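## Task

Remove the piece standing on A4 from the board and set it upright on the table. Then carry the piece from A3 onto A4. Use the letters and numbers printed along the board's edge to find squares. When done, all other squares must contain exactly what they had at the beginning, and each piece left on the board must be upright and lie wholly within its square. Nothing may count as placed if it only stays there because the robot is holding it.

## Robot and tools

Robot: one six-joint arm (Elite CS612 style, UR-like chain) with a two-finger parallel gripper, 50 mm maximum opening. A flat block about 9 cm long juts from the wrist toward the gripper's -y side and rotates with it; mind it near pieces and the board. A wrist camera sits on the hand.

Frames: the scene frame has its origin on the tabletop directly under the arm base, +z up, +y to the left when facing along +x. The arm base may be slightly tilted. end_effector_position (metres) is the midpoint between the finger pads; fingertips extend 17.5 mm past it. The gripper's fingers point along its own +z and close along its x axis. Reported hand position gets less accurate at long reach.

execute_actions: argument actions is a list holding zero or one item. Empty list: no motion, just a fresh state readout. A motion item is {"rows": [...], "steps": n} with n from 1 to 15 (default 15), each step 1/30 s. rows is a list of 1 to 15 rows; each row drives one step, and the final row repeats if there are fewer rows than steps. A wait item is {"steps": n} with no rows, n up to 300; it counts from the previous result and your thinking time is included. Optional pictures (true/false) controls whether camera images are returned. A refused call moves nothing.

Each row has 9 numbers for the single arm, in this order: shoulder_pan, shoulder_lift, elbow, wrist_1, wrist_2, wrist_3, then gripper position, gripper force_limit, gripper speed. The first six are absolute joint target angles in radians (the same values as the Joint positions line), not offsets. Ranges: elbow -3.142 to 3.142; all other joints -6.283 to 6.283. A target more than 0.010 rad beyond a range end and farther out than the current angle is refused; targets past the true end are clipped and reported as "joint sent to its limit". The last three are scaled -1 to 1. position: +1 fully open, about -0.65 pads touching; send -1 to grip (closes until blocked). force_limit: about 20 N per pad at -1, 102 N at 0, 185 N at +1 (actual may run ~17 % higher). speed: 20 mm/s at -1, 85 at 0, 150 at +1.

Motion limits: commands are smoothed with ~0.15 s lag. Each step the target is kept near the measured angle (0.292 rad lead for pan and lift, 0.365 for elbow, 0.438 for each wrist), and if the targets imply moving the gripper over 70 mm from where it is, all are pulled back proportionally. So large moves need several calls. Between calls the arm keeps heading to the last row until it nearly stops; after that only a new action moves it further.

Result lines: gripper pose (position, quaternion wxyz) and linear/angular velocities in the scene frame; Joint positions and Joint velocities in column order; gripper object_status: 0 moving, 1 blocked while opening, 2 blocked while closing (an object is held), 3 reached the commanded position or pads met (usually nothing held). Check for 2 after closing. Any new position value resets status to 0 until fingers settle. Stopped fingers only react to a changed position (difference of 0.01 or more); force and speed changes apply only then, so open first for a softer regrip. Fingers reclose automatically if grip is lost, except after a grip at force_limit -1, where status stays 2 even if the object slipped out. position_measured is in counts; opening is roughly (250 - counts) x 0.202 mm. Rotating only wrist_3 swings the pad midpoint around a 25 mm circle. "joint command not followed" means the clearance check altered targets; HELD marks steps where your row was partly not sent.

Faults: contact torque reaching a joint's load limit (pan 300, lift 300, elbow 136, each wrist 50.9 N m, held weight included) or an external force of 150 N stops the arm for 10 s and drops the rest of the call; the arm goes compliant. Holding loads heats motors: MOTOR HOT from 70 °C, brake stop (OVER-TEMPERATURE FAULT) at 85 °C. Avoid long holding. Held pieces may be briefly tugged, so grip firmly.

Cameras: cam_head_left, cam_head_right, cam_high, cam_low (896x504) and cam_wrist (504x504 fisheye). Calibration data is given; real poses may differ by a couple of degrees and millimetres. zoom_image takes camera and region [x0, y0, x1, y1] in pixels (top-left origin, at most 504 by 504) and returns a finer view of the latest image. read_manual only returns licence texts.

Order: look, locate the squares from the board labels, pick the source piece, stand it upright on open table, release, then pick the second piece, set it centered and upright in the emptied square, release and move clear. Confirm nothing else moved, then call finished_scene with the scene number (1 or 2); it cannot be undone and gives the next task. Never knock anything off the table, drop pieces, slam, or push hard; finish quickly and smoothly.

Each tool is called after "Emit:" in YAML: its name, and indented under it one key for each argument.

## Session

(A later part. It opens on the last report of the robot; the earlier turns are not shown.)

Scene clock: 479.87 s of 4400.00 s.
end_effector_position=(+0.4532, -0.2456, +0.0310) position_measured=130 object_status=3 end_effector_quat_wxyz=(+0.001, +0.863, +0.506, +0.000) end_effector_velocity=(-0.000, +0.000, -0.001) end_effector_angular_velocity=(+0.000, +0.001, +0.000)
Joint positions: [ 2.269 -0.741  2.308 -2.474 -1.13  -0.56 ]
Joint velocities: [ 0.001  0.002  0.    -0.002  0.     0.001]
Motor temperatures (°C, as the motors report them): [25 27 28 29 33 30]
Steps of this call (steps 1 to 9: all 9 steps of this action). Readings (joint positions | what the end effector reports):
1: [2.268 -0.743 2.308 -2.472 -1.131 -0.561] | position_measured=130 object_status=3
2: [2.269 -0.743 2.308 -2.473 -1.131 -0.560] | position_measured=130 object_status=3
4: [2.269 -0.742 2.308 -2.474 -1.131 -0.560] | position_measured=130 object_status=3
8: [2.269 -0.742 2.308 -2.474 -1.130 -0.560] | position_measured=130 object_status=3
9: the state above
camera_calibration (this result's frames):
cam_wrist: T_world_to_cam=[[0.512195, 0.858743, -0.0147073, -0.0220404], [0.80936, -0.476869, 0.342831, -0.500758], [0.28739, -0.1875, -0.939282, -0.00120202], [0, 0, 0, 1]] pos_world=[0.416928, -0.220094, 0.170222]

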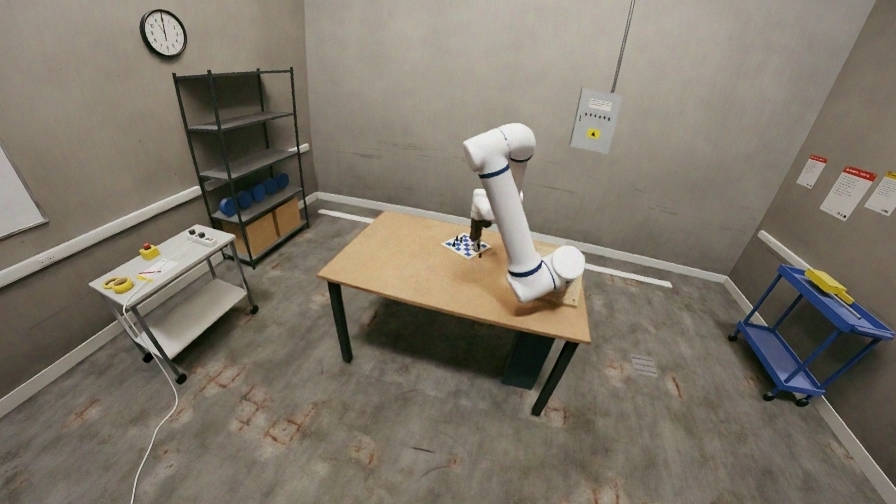

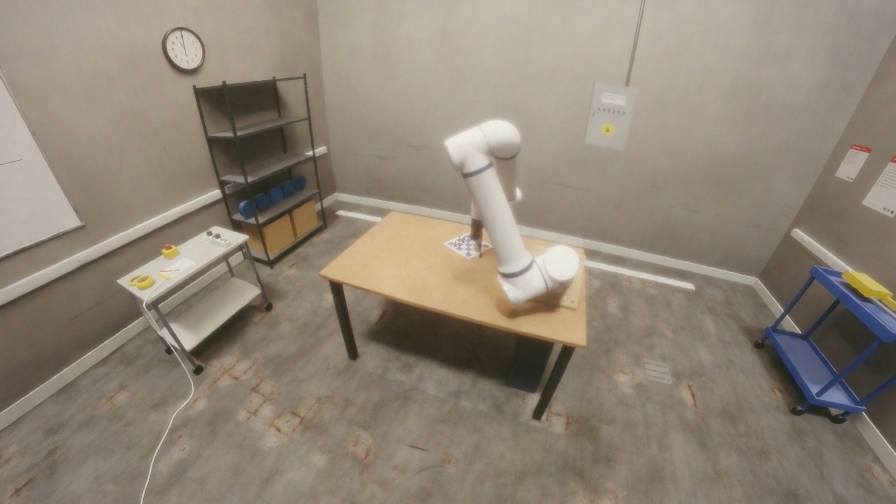

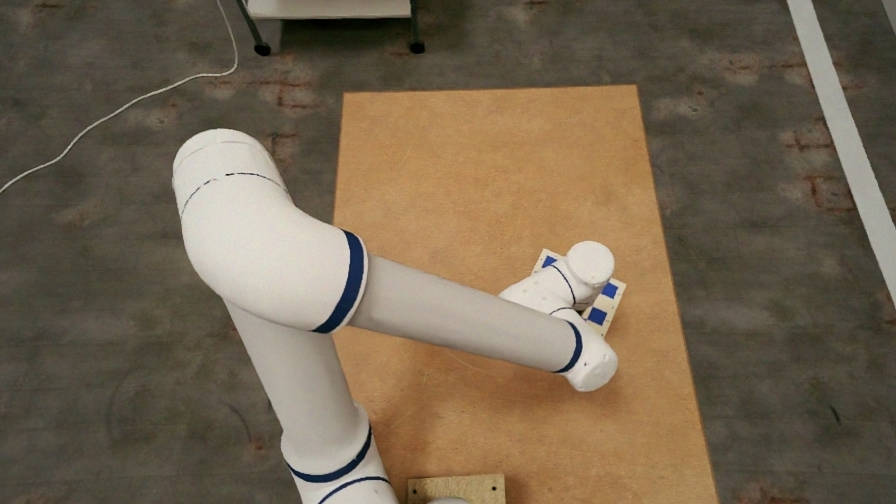

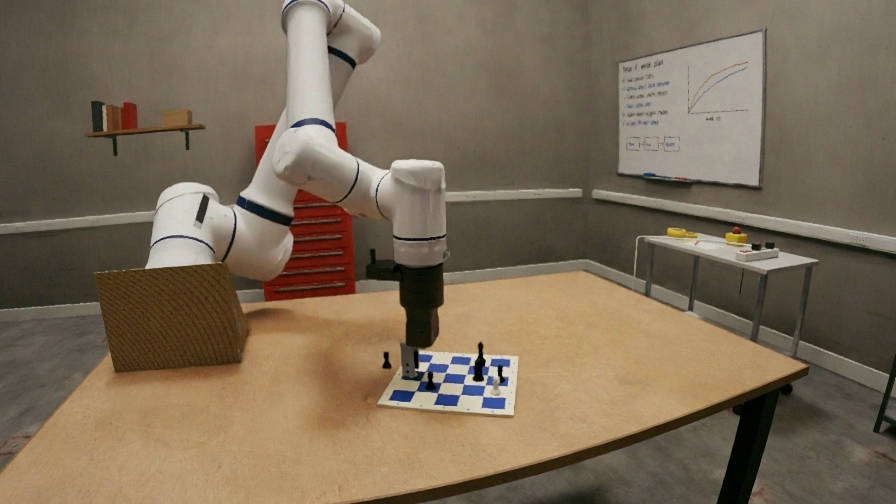

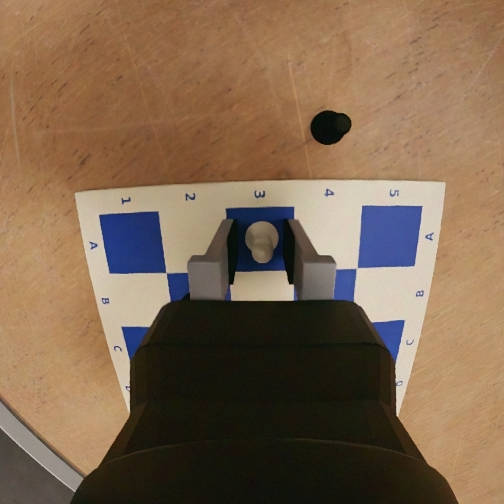

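Emit:
execute_actions:
  actions:
    - {"rows": [[2.2696,-0.7416,2.3085,-2.4745,-1.1301,-0.5595,-1,0.1,-0.6],[2.2701,-0.7420,2.3085,-2.4743,-1.1298,-0.5591,-1,0.1,-0.6],[2.2705,-0.7424,2.3086,-2.4742,-1.1295,-0.5587,-1,0.1,-0.6]], "steps": 15}
  pictures: false

Emit:
execute_actions:
  actions:
    - {"rows": [[2.2705,-0.7424,2.3086,-2.4742,-1.1295,-0.5587,-1,0.1,-0.6]], "steps": 4}
  pictures: false

Emit:
execute_actions:
  actions:
    - {"rows": [[2.2703,-0.7428,2.3085,-2.4737,-1.1296,-0.5589,-1,0.1,-0.6],[2.2698,-0.7438,2.3083,-2.4723,-1.1299,-0.5593,-1,0.1,-0.6],[2.2690,-0.7453,2.3079,-2.4700,-1.1304,-0.5600,-1,0.1,-0.6],[2.2681,-0.7473,2.3074,-2.4672,-1.1310,-0.5609,-1,0.1,-0.6],[2.2672,-0.7497,2.3069,-2.4639,-1.1315,-0.5616,-1,0.1,-0.6],[2.2669,-0.7526,2.3065,-2.4605,-1.1317,-0.5619,-1,0.1,-0.6],[2.2672,-0.7557,2.3062,-2.4572,-1.1315,-0.5616,-1,0.1,-0.6],[2.2683,-0.7588,2.3060,-2.4543,-1.1309,-0.5607,-1,0.1,-0.6],[2.2700,-0.7618,2.3061,-2.4521,-1.1298,-0.5592,-1,0.1,-0.6],[2.2725,-0.7644,2.3063,-2.4507,-1.1283,-0.5569,-1,0.1,-0.6],[2.2755,-0.7670,2.3067,-2.4496,-1.1265,-0.5543,-1,0.1,-0.6],[2.2788,-0.7698,2.3071,-2.4485,-1.1245,-0.5514,-1,0.1,-0.6],[2.2823,-0.7728,2.3075,-2.4473,-1.1223,-0.5482,-1,0.1,-0.6],[2.2860,-0.7759,2.3079,-2.4460,-1.1201,-0.5450,-1,0.1,-0.6],[2.2898,-0.7792,2.3084,-2.4447,-1.1178,-0.5417,-1,0.1,-0.6]], "steps": 15}
  pictures: false

Emit:
execute_actions:
  actions:
    - {"rows": [[2.2935,-0.7824,2.3089,-2.4434,-1.1155,-0.5383,-1,0.1,-0.6],[2.2972,-0.7855,2.3093,-2.4421,-1.1133,-0.5351,-1,0.1,-0.6],[2.3007,-0.7885,2.3097,-2.4409,-1.1112,-0.5320,-1,0.1,-0.6],[2.3040,-0.7913,2.3101,-2.4398,-1.1092,-0.5290,-1,0.1,-0.6],[2.3070,-0.7939,2.3105,-2.4387,-1.1073,-0.5264,-1,0.1,-0.6],[2.3098,-0.7960,2.3109,-2.4381,-1.1057,-0.5239,-1,0.1,-0.6],[2.3123,-0.7974,2.3113,-2.4381,-1.1041,-0.5217,-1,0.1,-0.6],[2.3145,-0.7981,2.3117,-2.4387,-1.1028,-0.5197,-1,0.1,-0.6],[2.3164,-0.7981,2.3121,-2.4398,-1.1016,-0.5181,-1,0.1,-0.6],[2.3178,-0.7975,2.3125,-2.4415,-1.1007,-0.5168,-1,0.1,-0.6],[2.3189,-0.7962,2.3129,-2.4435,-1.1001,-0.5159,-1,0.1,-0.6],[2.3197,-0.7946,2.3133,-2.4458,-1.0997,-0.5152,-1,0.1,-0.6],[2.3204,-0.7930,2.3137,-2.4481,-1.0992,-0.5145,-1,0.1,-0.6],[2.3212,-0.7915,2.3140,-2.4502,-1.0987,-0.5138,-1,0.1,-0.6],[2.3219,-0.7902,2.3144,-2.4522,-1.0983,-0.5132,-1,0.1,-0.6]], "steps": 15}
  pictures: false

Emit:
execute_actions:
  actions:
    - {"rows": [[2.3224,-0.7891,2.3146,-2.4538,-1.0980,-0.5127,-1,0.1,-0.6],[2.3228,-0.7882,2.3148,-2.4550,-1.0977,-0.5123,-1,0.1,-0.6],[2.3231,-0.7877,2.3150,-2.4557,-1.0976,-0.5121,-1,0.1,-0.6],[2.3232,-0.7875,2.3150,-2.4560,-1.0975,-0.5120,-1,0.1,-0.6]], "steps": 15}

Emit:
zoom_image:
  camera: "cam_wrist"
  region: [150, 150, 400, 300]

Scene clock: 566.20 s of 4400.00 s.
end_effector_position=(+0.4537, -0.2448, +0.0309) position_measured=210 object_status=0 end_effector_quat_wxyz=(+0.001, +0.863, +0.506, +0.000) end_effector_velocity=(+0.000, +0.000, +0.000) end_effector_angular_velocity=(-0.001, +0.000, +0.001)
Joint positions: [ 2.27  -0.742  2.309 -2.474 -1.13  -0.559]
Joint velocities: [ 0.001 -0.001  0.     0.     0.    -0.   ]
Motor temperatures (°C, as the motors report them): [25 27 28 29 33 30]
Steps of this call (steps 1 to 15: the robot went on to your last target; steps 16 to 90: nothing new was sent; then 82.83 s passed at rest; steps 91 to 105: all 15 steps of this action). Readings (joint positions | what the end effector reports):
91: [2.269 -0.741 2.308 -2.475 -1.130 -0.560] | position_measured=134 object_status=0
92: [2.269 -0.741 2.308 -2.475 -1.130 -0.560] | position_measured=142 object_status=0
94: [2.270 -0.741 2.308 -2.475 -1.130 -0.559] | position_measured=157 object_status=0
98: [2.270 -0.742 2.309 -2.474 -1.130 -0.559] | position_measured=188 object_status=0
105: the state above

Scene clock: 566.33 s of 4400.00 s.
end_effector_position=(+0.4537, -0.2448, +0.0309) position_measured=210 object_status=2 end_effector_quat_wxyz=(+0.001, +0.863, +0.506, +0.000) end_effector_velocity=(+0.000, +0.000, +0.000) end_effector_angular_velocity=(+0.000, -0.000, -0.000)
Joint positions: [ 2.27  -0.742  2.309 -2.474 -1.13  -0.559]
Joint velocities: [-0. -0.  0.  0.  0.  0.]
Motor temperatures (°C, as the motors report them): [25 27 28 29 33 30]
Steps of this call (steps 1 to 4: all 4 steps of this action). Readings (joint positions | what the end effector reports):
1: [2.270 -0.742 2.309 -2.474 -1.130 -0.559] | position_measured=210 object_status=0
2: [2.270 -0.742 2.309 -2.474 -1.130 -0.559] | position_measured=210 object_status=2
4: the state above

Scene clock: 566.83 s of 4400.00 s.
end_effector_position=(+0.4596, -0.2362, +0.0397) position_measured=210 object_status=2 end_effector_quat_wxyz=(+0.001, +0.863, +0.506, +0.000) end_effector_velocity=(+0.032, +0.057, +0.003) end_effector_angular_velocity=(+0.003, +0.003, -0.001)
Joint positions: [ 2.279 -0.769  2.307 -2.45  -1.124 -0.551]
Joint velocities: [ 0.089 -0.085  0.013  0.043  0.053  0.077]
Motor temperatures (°C, as the motors report them): [25 27 28 29 33 30]
Steps of this call (steps 1 to 15: all 15 steps of this action). Readings (joint positions | what the end effector reports):
1: [2.270 -0.742 2.309 -2.474 -1.130 -0.559] | position_measured=210 object_status=2
2: [2.270 -0.743 2.309 -2.474 -1.130 -0.559] | position_measured=210 object_status=2
4: [2.270 -0.744 2.309 -2.472 -1.130 -0.559] | position_measured=210 object_status=2
8: [2.268 -0.750 2.307 -2.464 -1.131 -0.561] | position_measured=210 object_status=2
15: the state above

Scene clock: 567.33 s of 4400.00 s.
end_effector_position=(+0.4727, -0.2141, +0.0362) position_measured=210 object_status=2 end_effector_quat_wxyz=(+0.001, +0.863, +0.506, +0.000) end_effector_velocity=(+0.003, +0.009, -0.026) end_effector_angular_velocity=(+0.004, +0.001, -0.002)
Joint positions: [ 2.318 -0.794  2.313 -2.446 -1.101 -0.517]
Joint velocities: [ 0.033  0.031  0.012 -0.052  0.021  0.03 ]
Motor temperatures (°C, as the motors report them): [25 27 28 29 33 30]
Steps of this call (steps 1 to 15: all 15 steps of this action). Readings (joint positions | what the end effector reports):
1: [2.282 -0.772 2.307 -2.448 -1.122 -0.548] | position_measured=210 object_status=2
2: [2.285 -0.775 2.308 -2.447 -1.121 -0.546] | position_measured=210 object_status=2
4: [2.292 -0.781 2.309 -2.444 -1.116 -0.540] | position_measured=210 object_status=2
8: [2.305 -0.791 2.310 -2.440 -1.109 -0.528] | position_measured=210 object_status=2
15: the state above

Scene clock: 567.83 s of 4400.00 s.
end_effector_position=(+0.4731, -0.2132, +0.0314) position_measured=210 object_status=2 end_effector_quat_wxyz=(+0.001, +0.863, +0.506, +0.000) end_effector_velocity=(-0.000, -0.000, -0.001) end_effector_angular_velocity=(+0.001, +0.000, -0.001)
Joint positions: [ 2.323 -0.788  2.315 -2.456 -1.098 -0.512]
Joint velocities: [-0.     0.002  0.    -0.001  0.     0.   ]
Motor temperatures (°C, as the motors report them): [25 27 28 29 33 30]
Steps of this call (steps 1 to 15: all 15 steps of this action). Readings (joint positions | what the end effector reports):
1: [2.319 -0.793 2.313 -2.448 -1.100 -0.516] | position_measured=210 object_status=2
2: [2.320 -0.792 2.314 -2.449 -1.099 -0.515] | position_measured=210 object_status=2
4: [2.321 -0.790 2.314 -2.452 -1.099 -0.514] | position_measured=210 object_status=2
8: [2.323 -0.788 2.315 -2.455 -1.098 -0.512] | position_measured=210 object_status=2
15: the state above
camera_calibration (this result's frames):
cam_wrist: T_world_to_cam=[[0.51223, 0.858723, -0.0146729, -0.0600014], [0.809357, -0.476927, 0.342758, -0.501522], [0.287336, -0.187446, -0.939309, -0.000387451], [0, 0, 0, 1]] pos_world=[0.436756, -0.187737, 0.170656]

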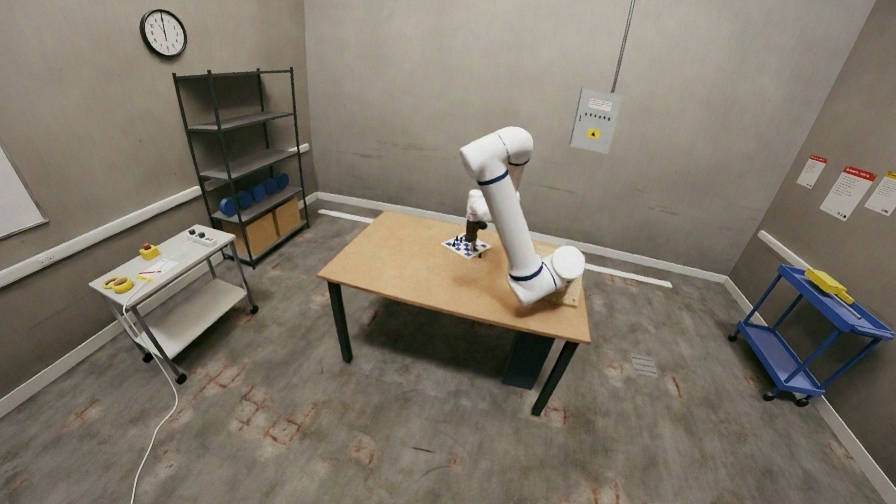

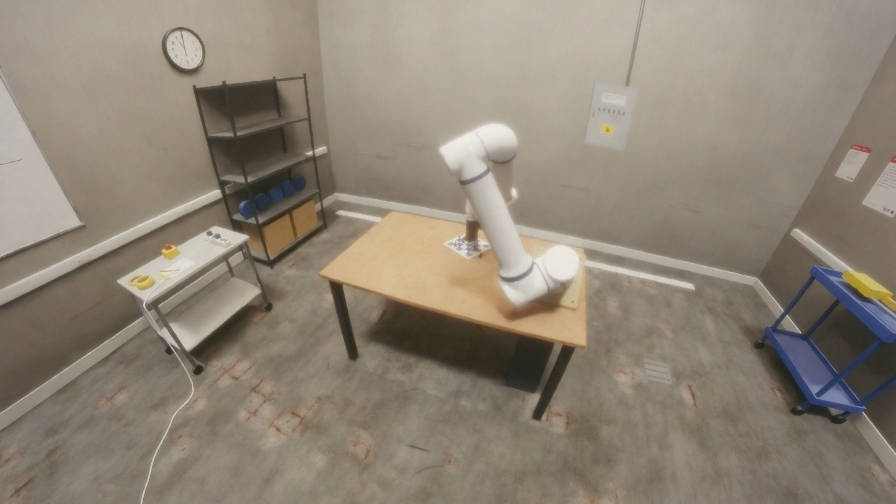

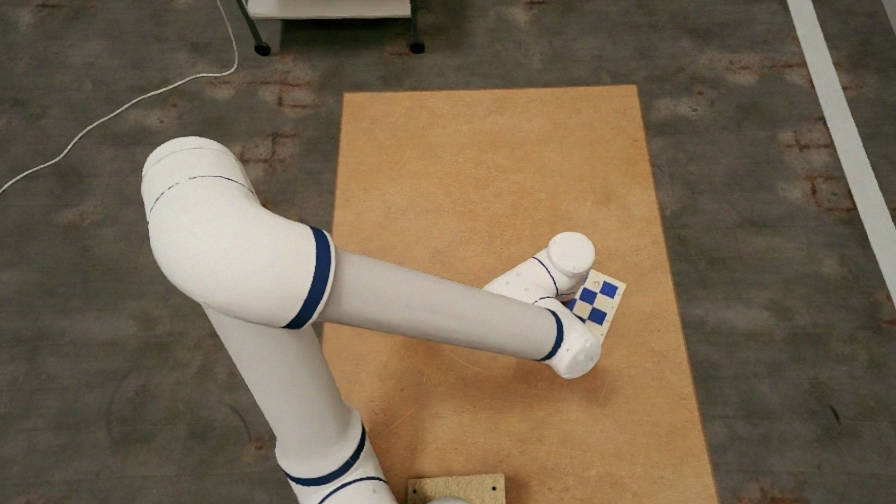

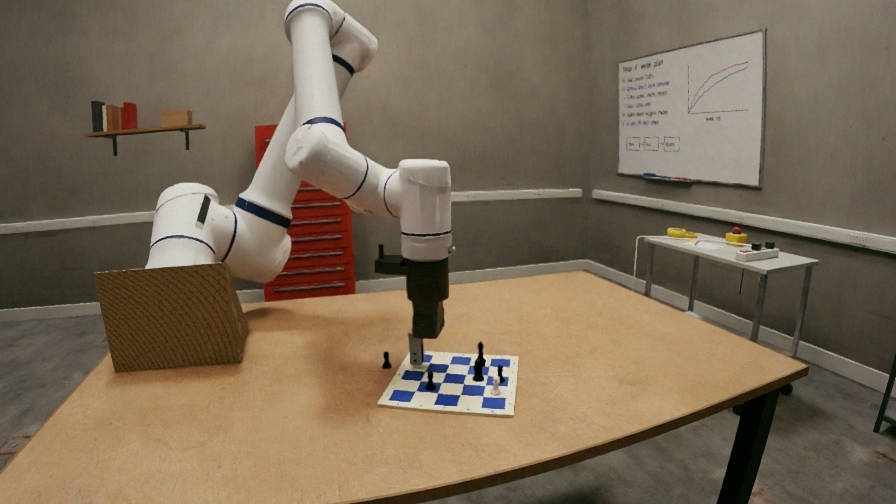

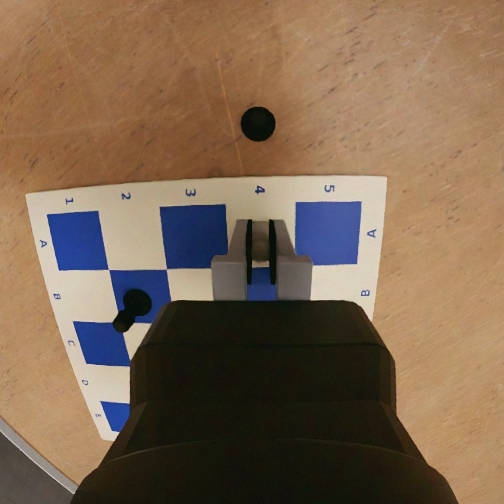

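Region (150, 150, 400, 300) of cam_wrist's 504x504 image, scaled by 2.016, with more detail than that image has; it fills the top 302 rows of this view, and the rest is white.

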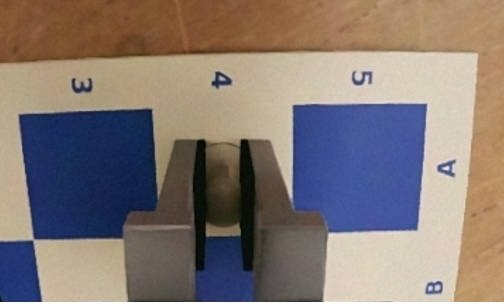

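The pawn is held upright and centred over A4. Release and retreat.

Emit:
execute_actions:
  actions:
    - {"rows": [[2.3232,-0.7875,2.3150,-2.4560,-1.0975,-0.5120,0.15,0.1,-0.6]], "steps": 11}
  pictures: false

Emit:
execute_actions:
  actions:
    - {"rows": [[2.3229,-0.7880,2.3149,-2.4553,-1.0977,-0.5122,0.15,0.1,-0.6],[2.3222,-0.7895,2.3145,-2.4531,-1.0981,-0.5129,0.15,0.1,-0.6],[2.3209,-0.7920,2.3139,-2.4495,-1.0989,-0.5141,0.15,0.1,-0.6],[2.3192,-0.7952,2.3131,-2.4447,-1.0999,-0.5156,0.15,0.1,-0.6],[2.3172,-0.7992,2.3121,-2.4390,-1.1011,-0.5174,0.15,0.1,-0.6],[2.3149,-0.8036,2.3110,-2.4325,-1.1025,-0.5194,0.15,0.1,-0.6],[2.3125,-0.8084,2.3098,-2.4255,-1.1040,-0.5216,0.15,0.1,-0.6],[2.3099,-0.8133,2.3085,-2.4184,-1.1055,-0.5239,0.15,0.1,-0.6],[2.3075,-0.8181,2.3073,-2.4114,-1.1070,-0.5261,0.15,0.1,-0.6],[2.3052,-0.8225,2.3062,-2.4049,-1.1084,-0.5281,0.15,0.1,-0.6],[2.3032,-0.8265,2.3052,-2.3992,-1.1096,-0.5299,0.15,0.1,-0.6],[2.3015,-0.8297,2.3044,-2.3944,-1.1106,-0.5314,0.15,0.1,-0.6],[2.3002,-0.8322,2.3038,-2.3908,-1.1114,-0.5326,0.15,0.1,-0.6],[2.2995,-0.8337,2.3034,-2.3886,-1.1118,-0.5333,0.15,0.1,-0.6],[2.2992,-0.8342,2.3033,-2.3879,-1.1120,-0.5335,0.15,0.1,-0.6]], "steps": 15}
  pictures: false

Emit:
execute_actions:
  actions:
    - {"rows": [[2.2992,-0.8342,2.3033,-2.3879,-1.1120,-0.5335,0.15,0.1,-0.6]], "steps": 10}

Emit:
zoom_image:
  camera: "cam_wrist"
  region: [130, 110, 400, 300]

Emit:
zoom_image:
  camera: "cam_low"
  region: [360, 320, 530, 425]

Scene clock: 578.83 s of 4400.00 s.
end_effector_position=(+0.4731, -0.2132, +0.0313) position_measured=131 object_status=0 end_effector_quat_wxyz=(+0.001, +0.863, +0.506, +0.000) end_effector_velocity=(-0.000, +0.001, -0.001) end_effector_angular_velocity=(+0.001, +0.001, +0.001)
Joint positions: [ 2.323 -0.787  2.315 -2.456 -1.097 -0.512]
Joint velocities: [0.001 0.    0.    0.    0.    0.   ]
Motor temperatures (°C, as the motors report them): [25 27 28 29 33 30]
Steps of this call (steps 1 to 15: the robot went on to your last target; steps 16 to 90: nothing new was sent; then 7.63 s passed at rest; steps 91 to 101: all 11 steps of this action). Readings (joint positions | what the end effector reports):
91: [2.323 -0.787 2.315 -2.456 -1.097 -0.512] | position_measured=205 object_status=0
92: [2.323 -0.787 2.315 -2.456 -1.097 -0.512] | position_measured=197 object_status=0
94: [2.323 -0.787 2.315 -2.456 -1.097 -0.512] | position_measured=182 object_status=0
98: [2.323 -0.787 2.315 -2.456 -1.097 -0.512] | position_measured=152 object_status=0
101: the state above

Scene clock: 579.33 s of 4400.00 s.
end_effector_position=(+0.4731, -0.2132, +0.0560) position_measured=130 object_status=3 end_effector_quat_wxyz=(+0.001, +0.863, +0.506, +0.000) end_effector_velocity=(-0.001, +0.000, +0.047) end_effector_angular_velocity=(+0.001, -0.001, -0.001)
Joint positions: [ 2.303 -0.826  2.305 -2.4   -1.109 -0.53 ]
Joint velocities: [-0.039 -0.073 -0.019  0.108 -0.023 -0.034]
Motor temperatures (°C, as the motors report them): [25 27 28 29 33 30]
Steps of this call (steps 1 to 15: all 15 steps of this action). Readings (joint positions | what the end effector reports):
1: [2.323 -0.787 2.315 -2.456 -1.097 -0.512] | position_measured=130 object_status=0
2: [2.323 -0.788 2.315 -2.456 -1.097 -0.512] | position_measured=130 object_status=0
4: [2.322 -0.789 2.315 -2.453 -1.098 -0.513] | position_measured=130 object_status=0
8: [2.317 -0.800 2.312 -2.438 -1.101 -0.518] | position_measured=130 object_status=3
15: the state above

Scene clock: 579.67 s of 4400.00 s.
end_effector_position=(+0.4729, -0.2131, +0.0609) position_measured=130 object_status=3 end_effector_quat_wxyz=(+0.001, +0.863, +0.506, +0.000) end_effector_velocity=(-0.000, -0.000, +0.002) end_effector_angular_velocity=(+0.001, +0.000, -0.001)
Joint positions: [ 2.299 -0.834  2.303 -2.388 -1.112 -0.533]
Joint velocities: [-0.002 -0.002 -0.001  0.005 -0.001 -0.001]
Motor temperatures (°C, as the motors report them): [25 27 28 29 33 30]
Steps of this call (steps 1 to 10: all 10 steps of this action). Readings (joint positions | what the end effector reports):
1: [2.302 -0.828 2.305 -2.397 -1.110 -0.531] | position_measured=130 object_status=3
2: [2.301 -0.830 2.304 -2.394 -1.111 -0.531] | position_measured=130 object_status=3
4: [2.300 -0.832 2.304 -2.391 -1.111 -0.532] | position_measured=130 object_status=3
8: [2.300 -0.834 2.303 -2.389 -1.112 -0.533] | position_measured=130 object_status=3
10: the state above
camera_calibration (this result's frames):
cam_wrist: T_world_to_cam=[[0.512203, 0.858739, -0.0146628, -0.0595787], [0.809397, -0.476921, 0.34267, -0.511518], [0.287271, -0.187385, -0.939341, 0.0274391], [0, 0, 0, 1]] pos_world=[0.436655, -0.18765, 0.200183]

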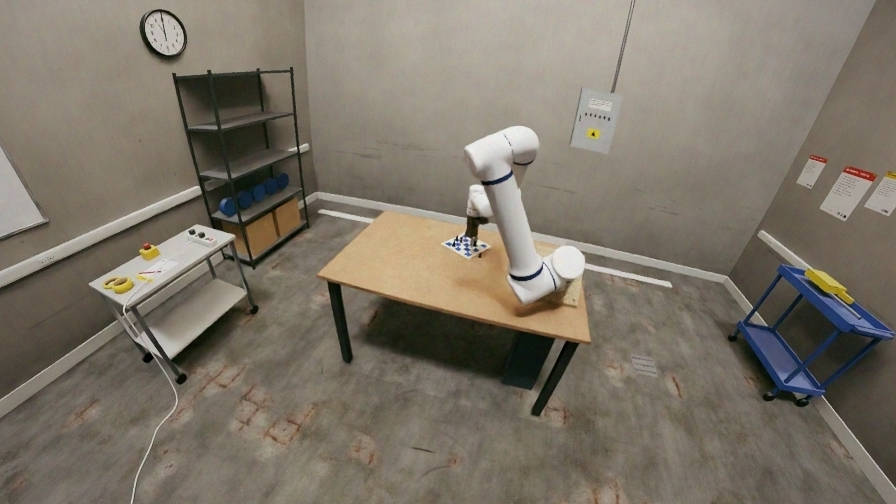

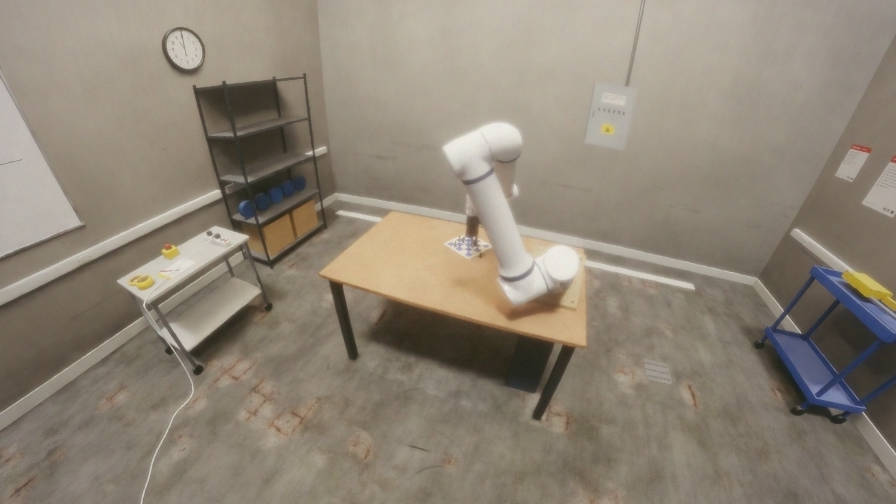

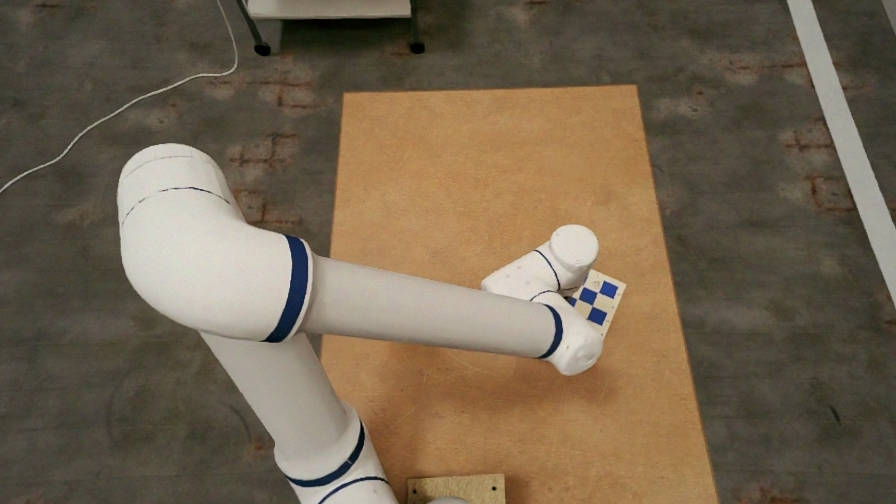

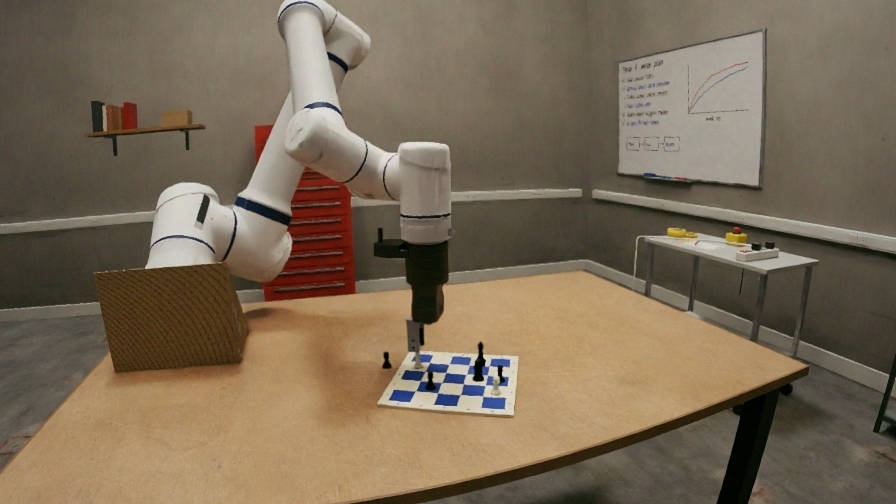

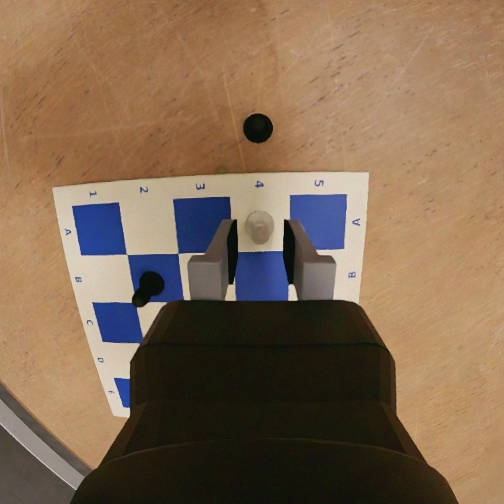

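Region (130, 110, 400, 300) of cam_wrist's 504x504 image, scaled by 1.867, with more detail than that image has; it fills the top 355 rows of this view, and the rest is white.

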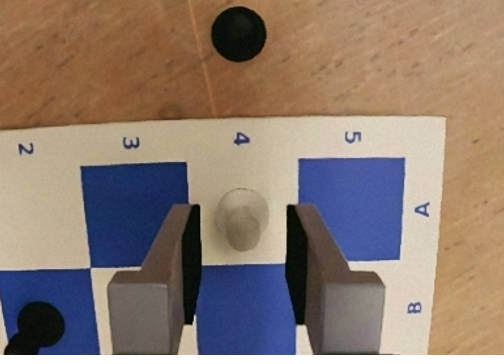

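Region (360, 320, 530, 425) of cam_low's 896x504 image, scaled by 2.965, with more detail than that image has; it fills the top 311 rows of this view, and the rest is white.

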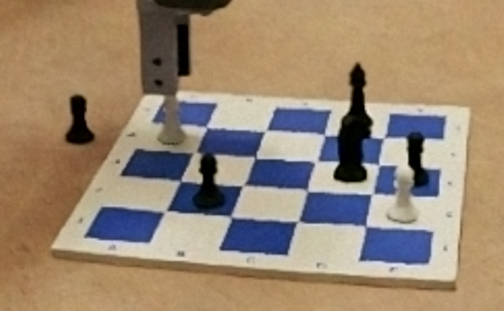

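The white pawn is upright in the middle of A4, and the black pawn is upright on the table. None of the other pieces has moved.

Emit:
finished_scene:
  scene: 2

The scene is finished: the task was done.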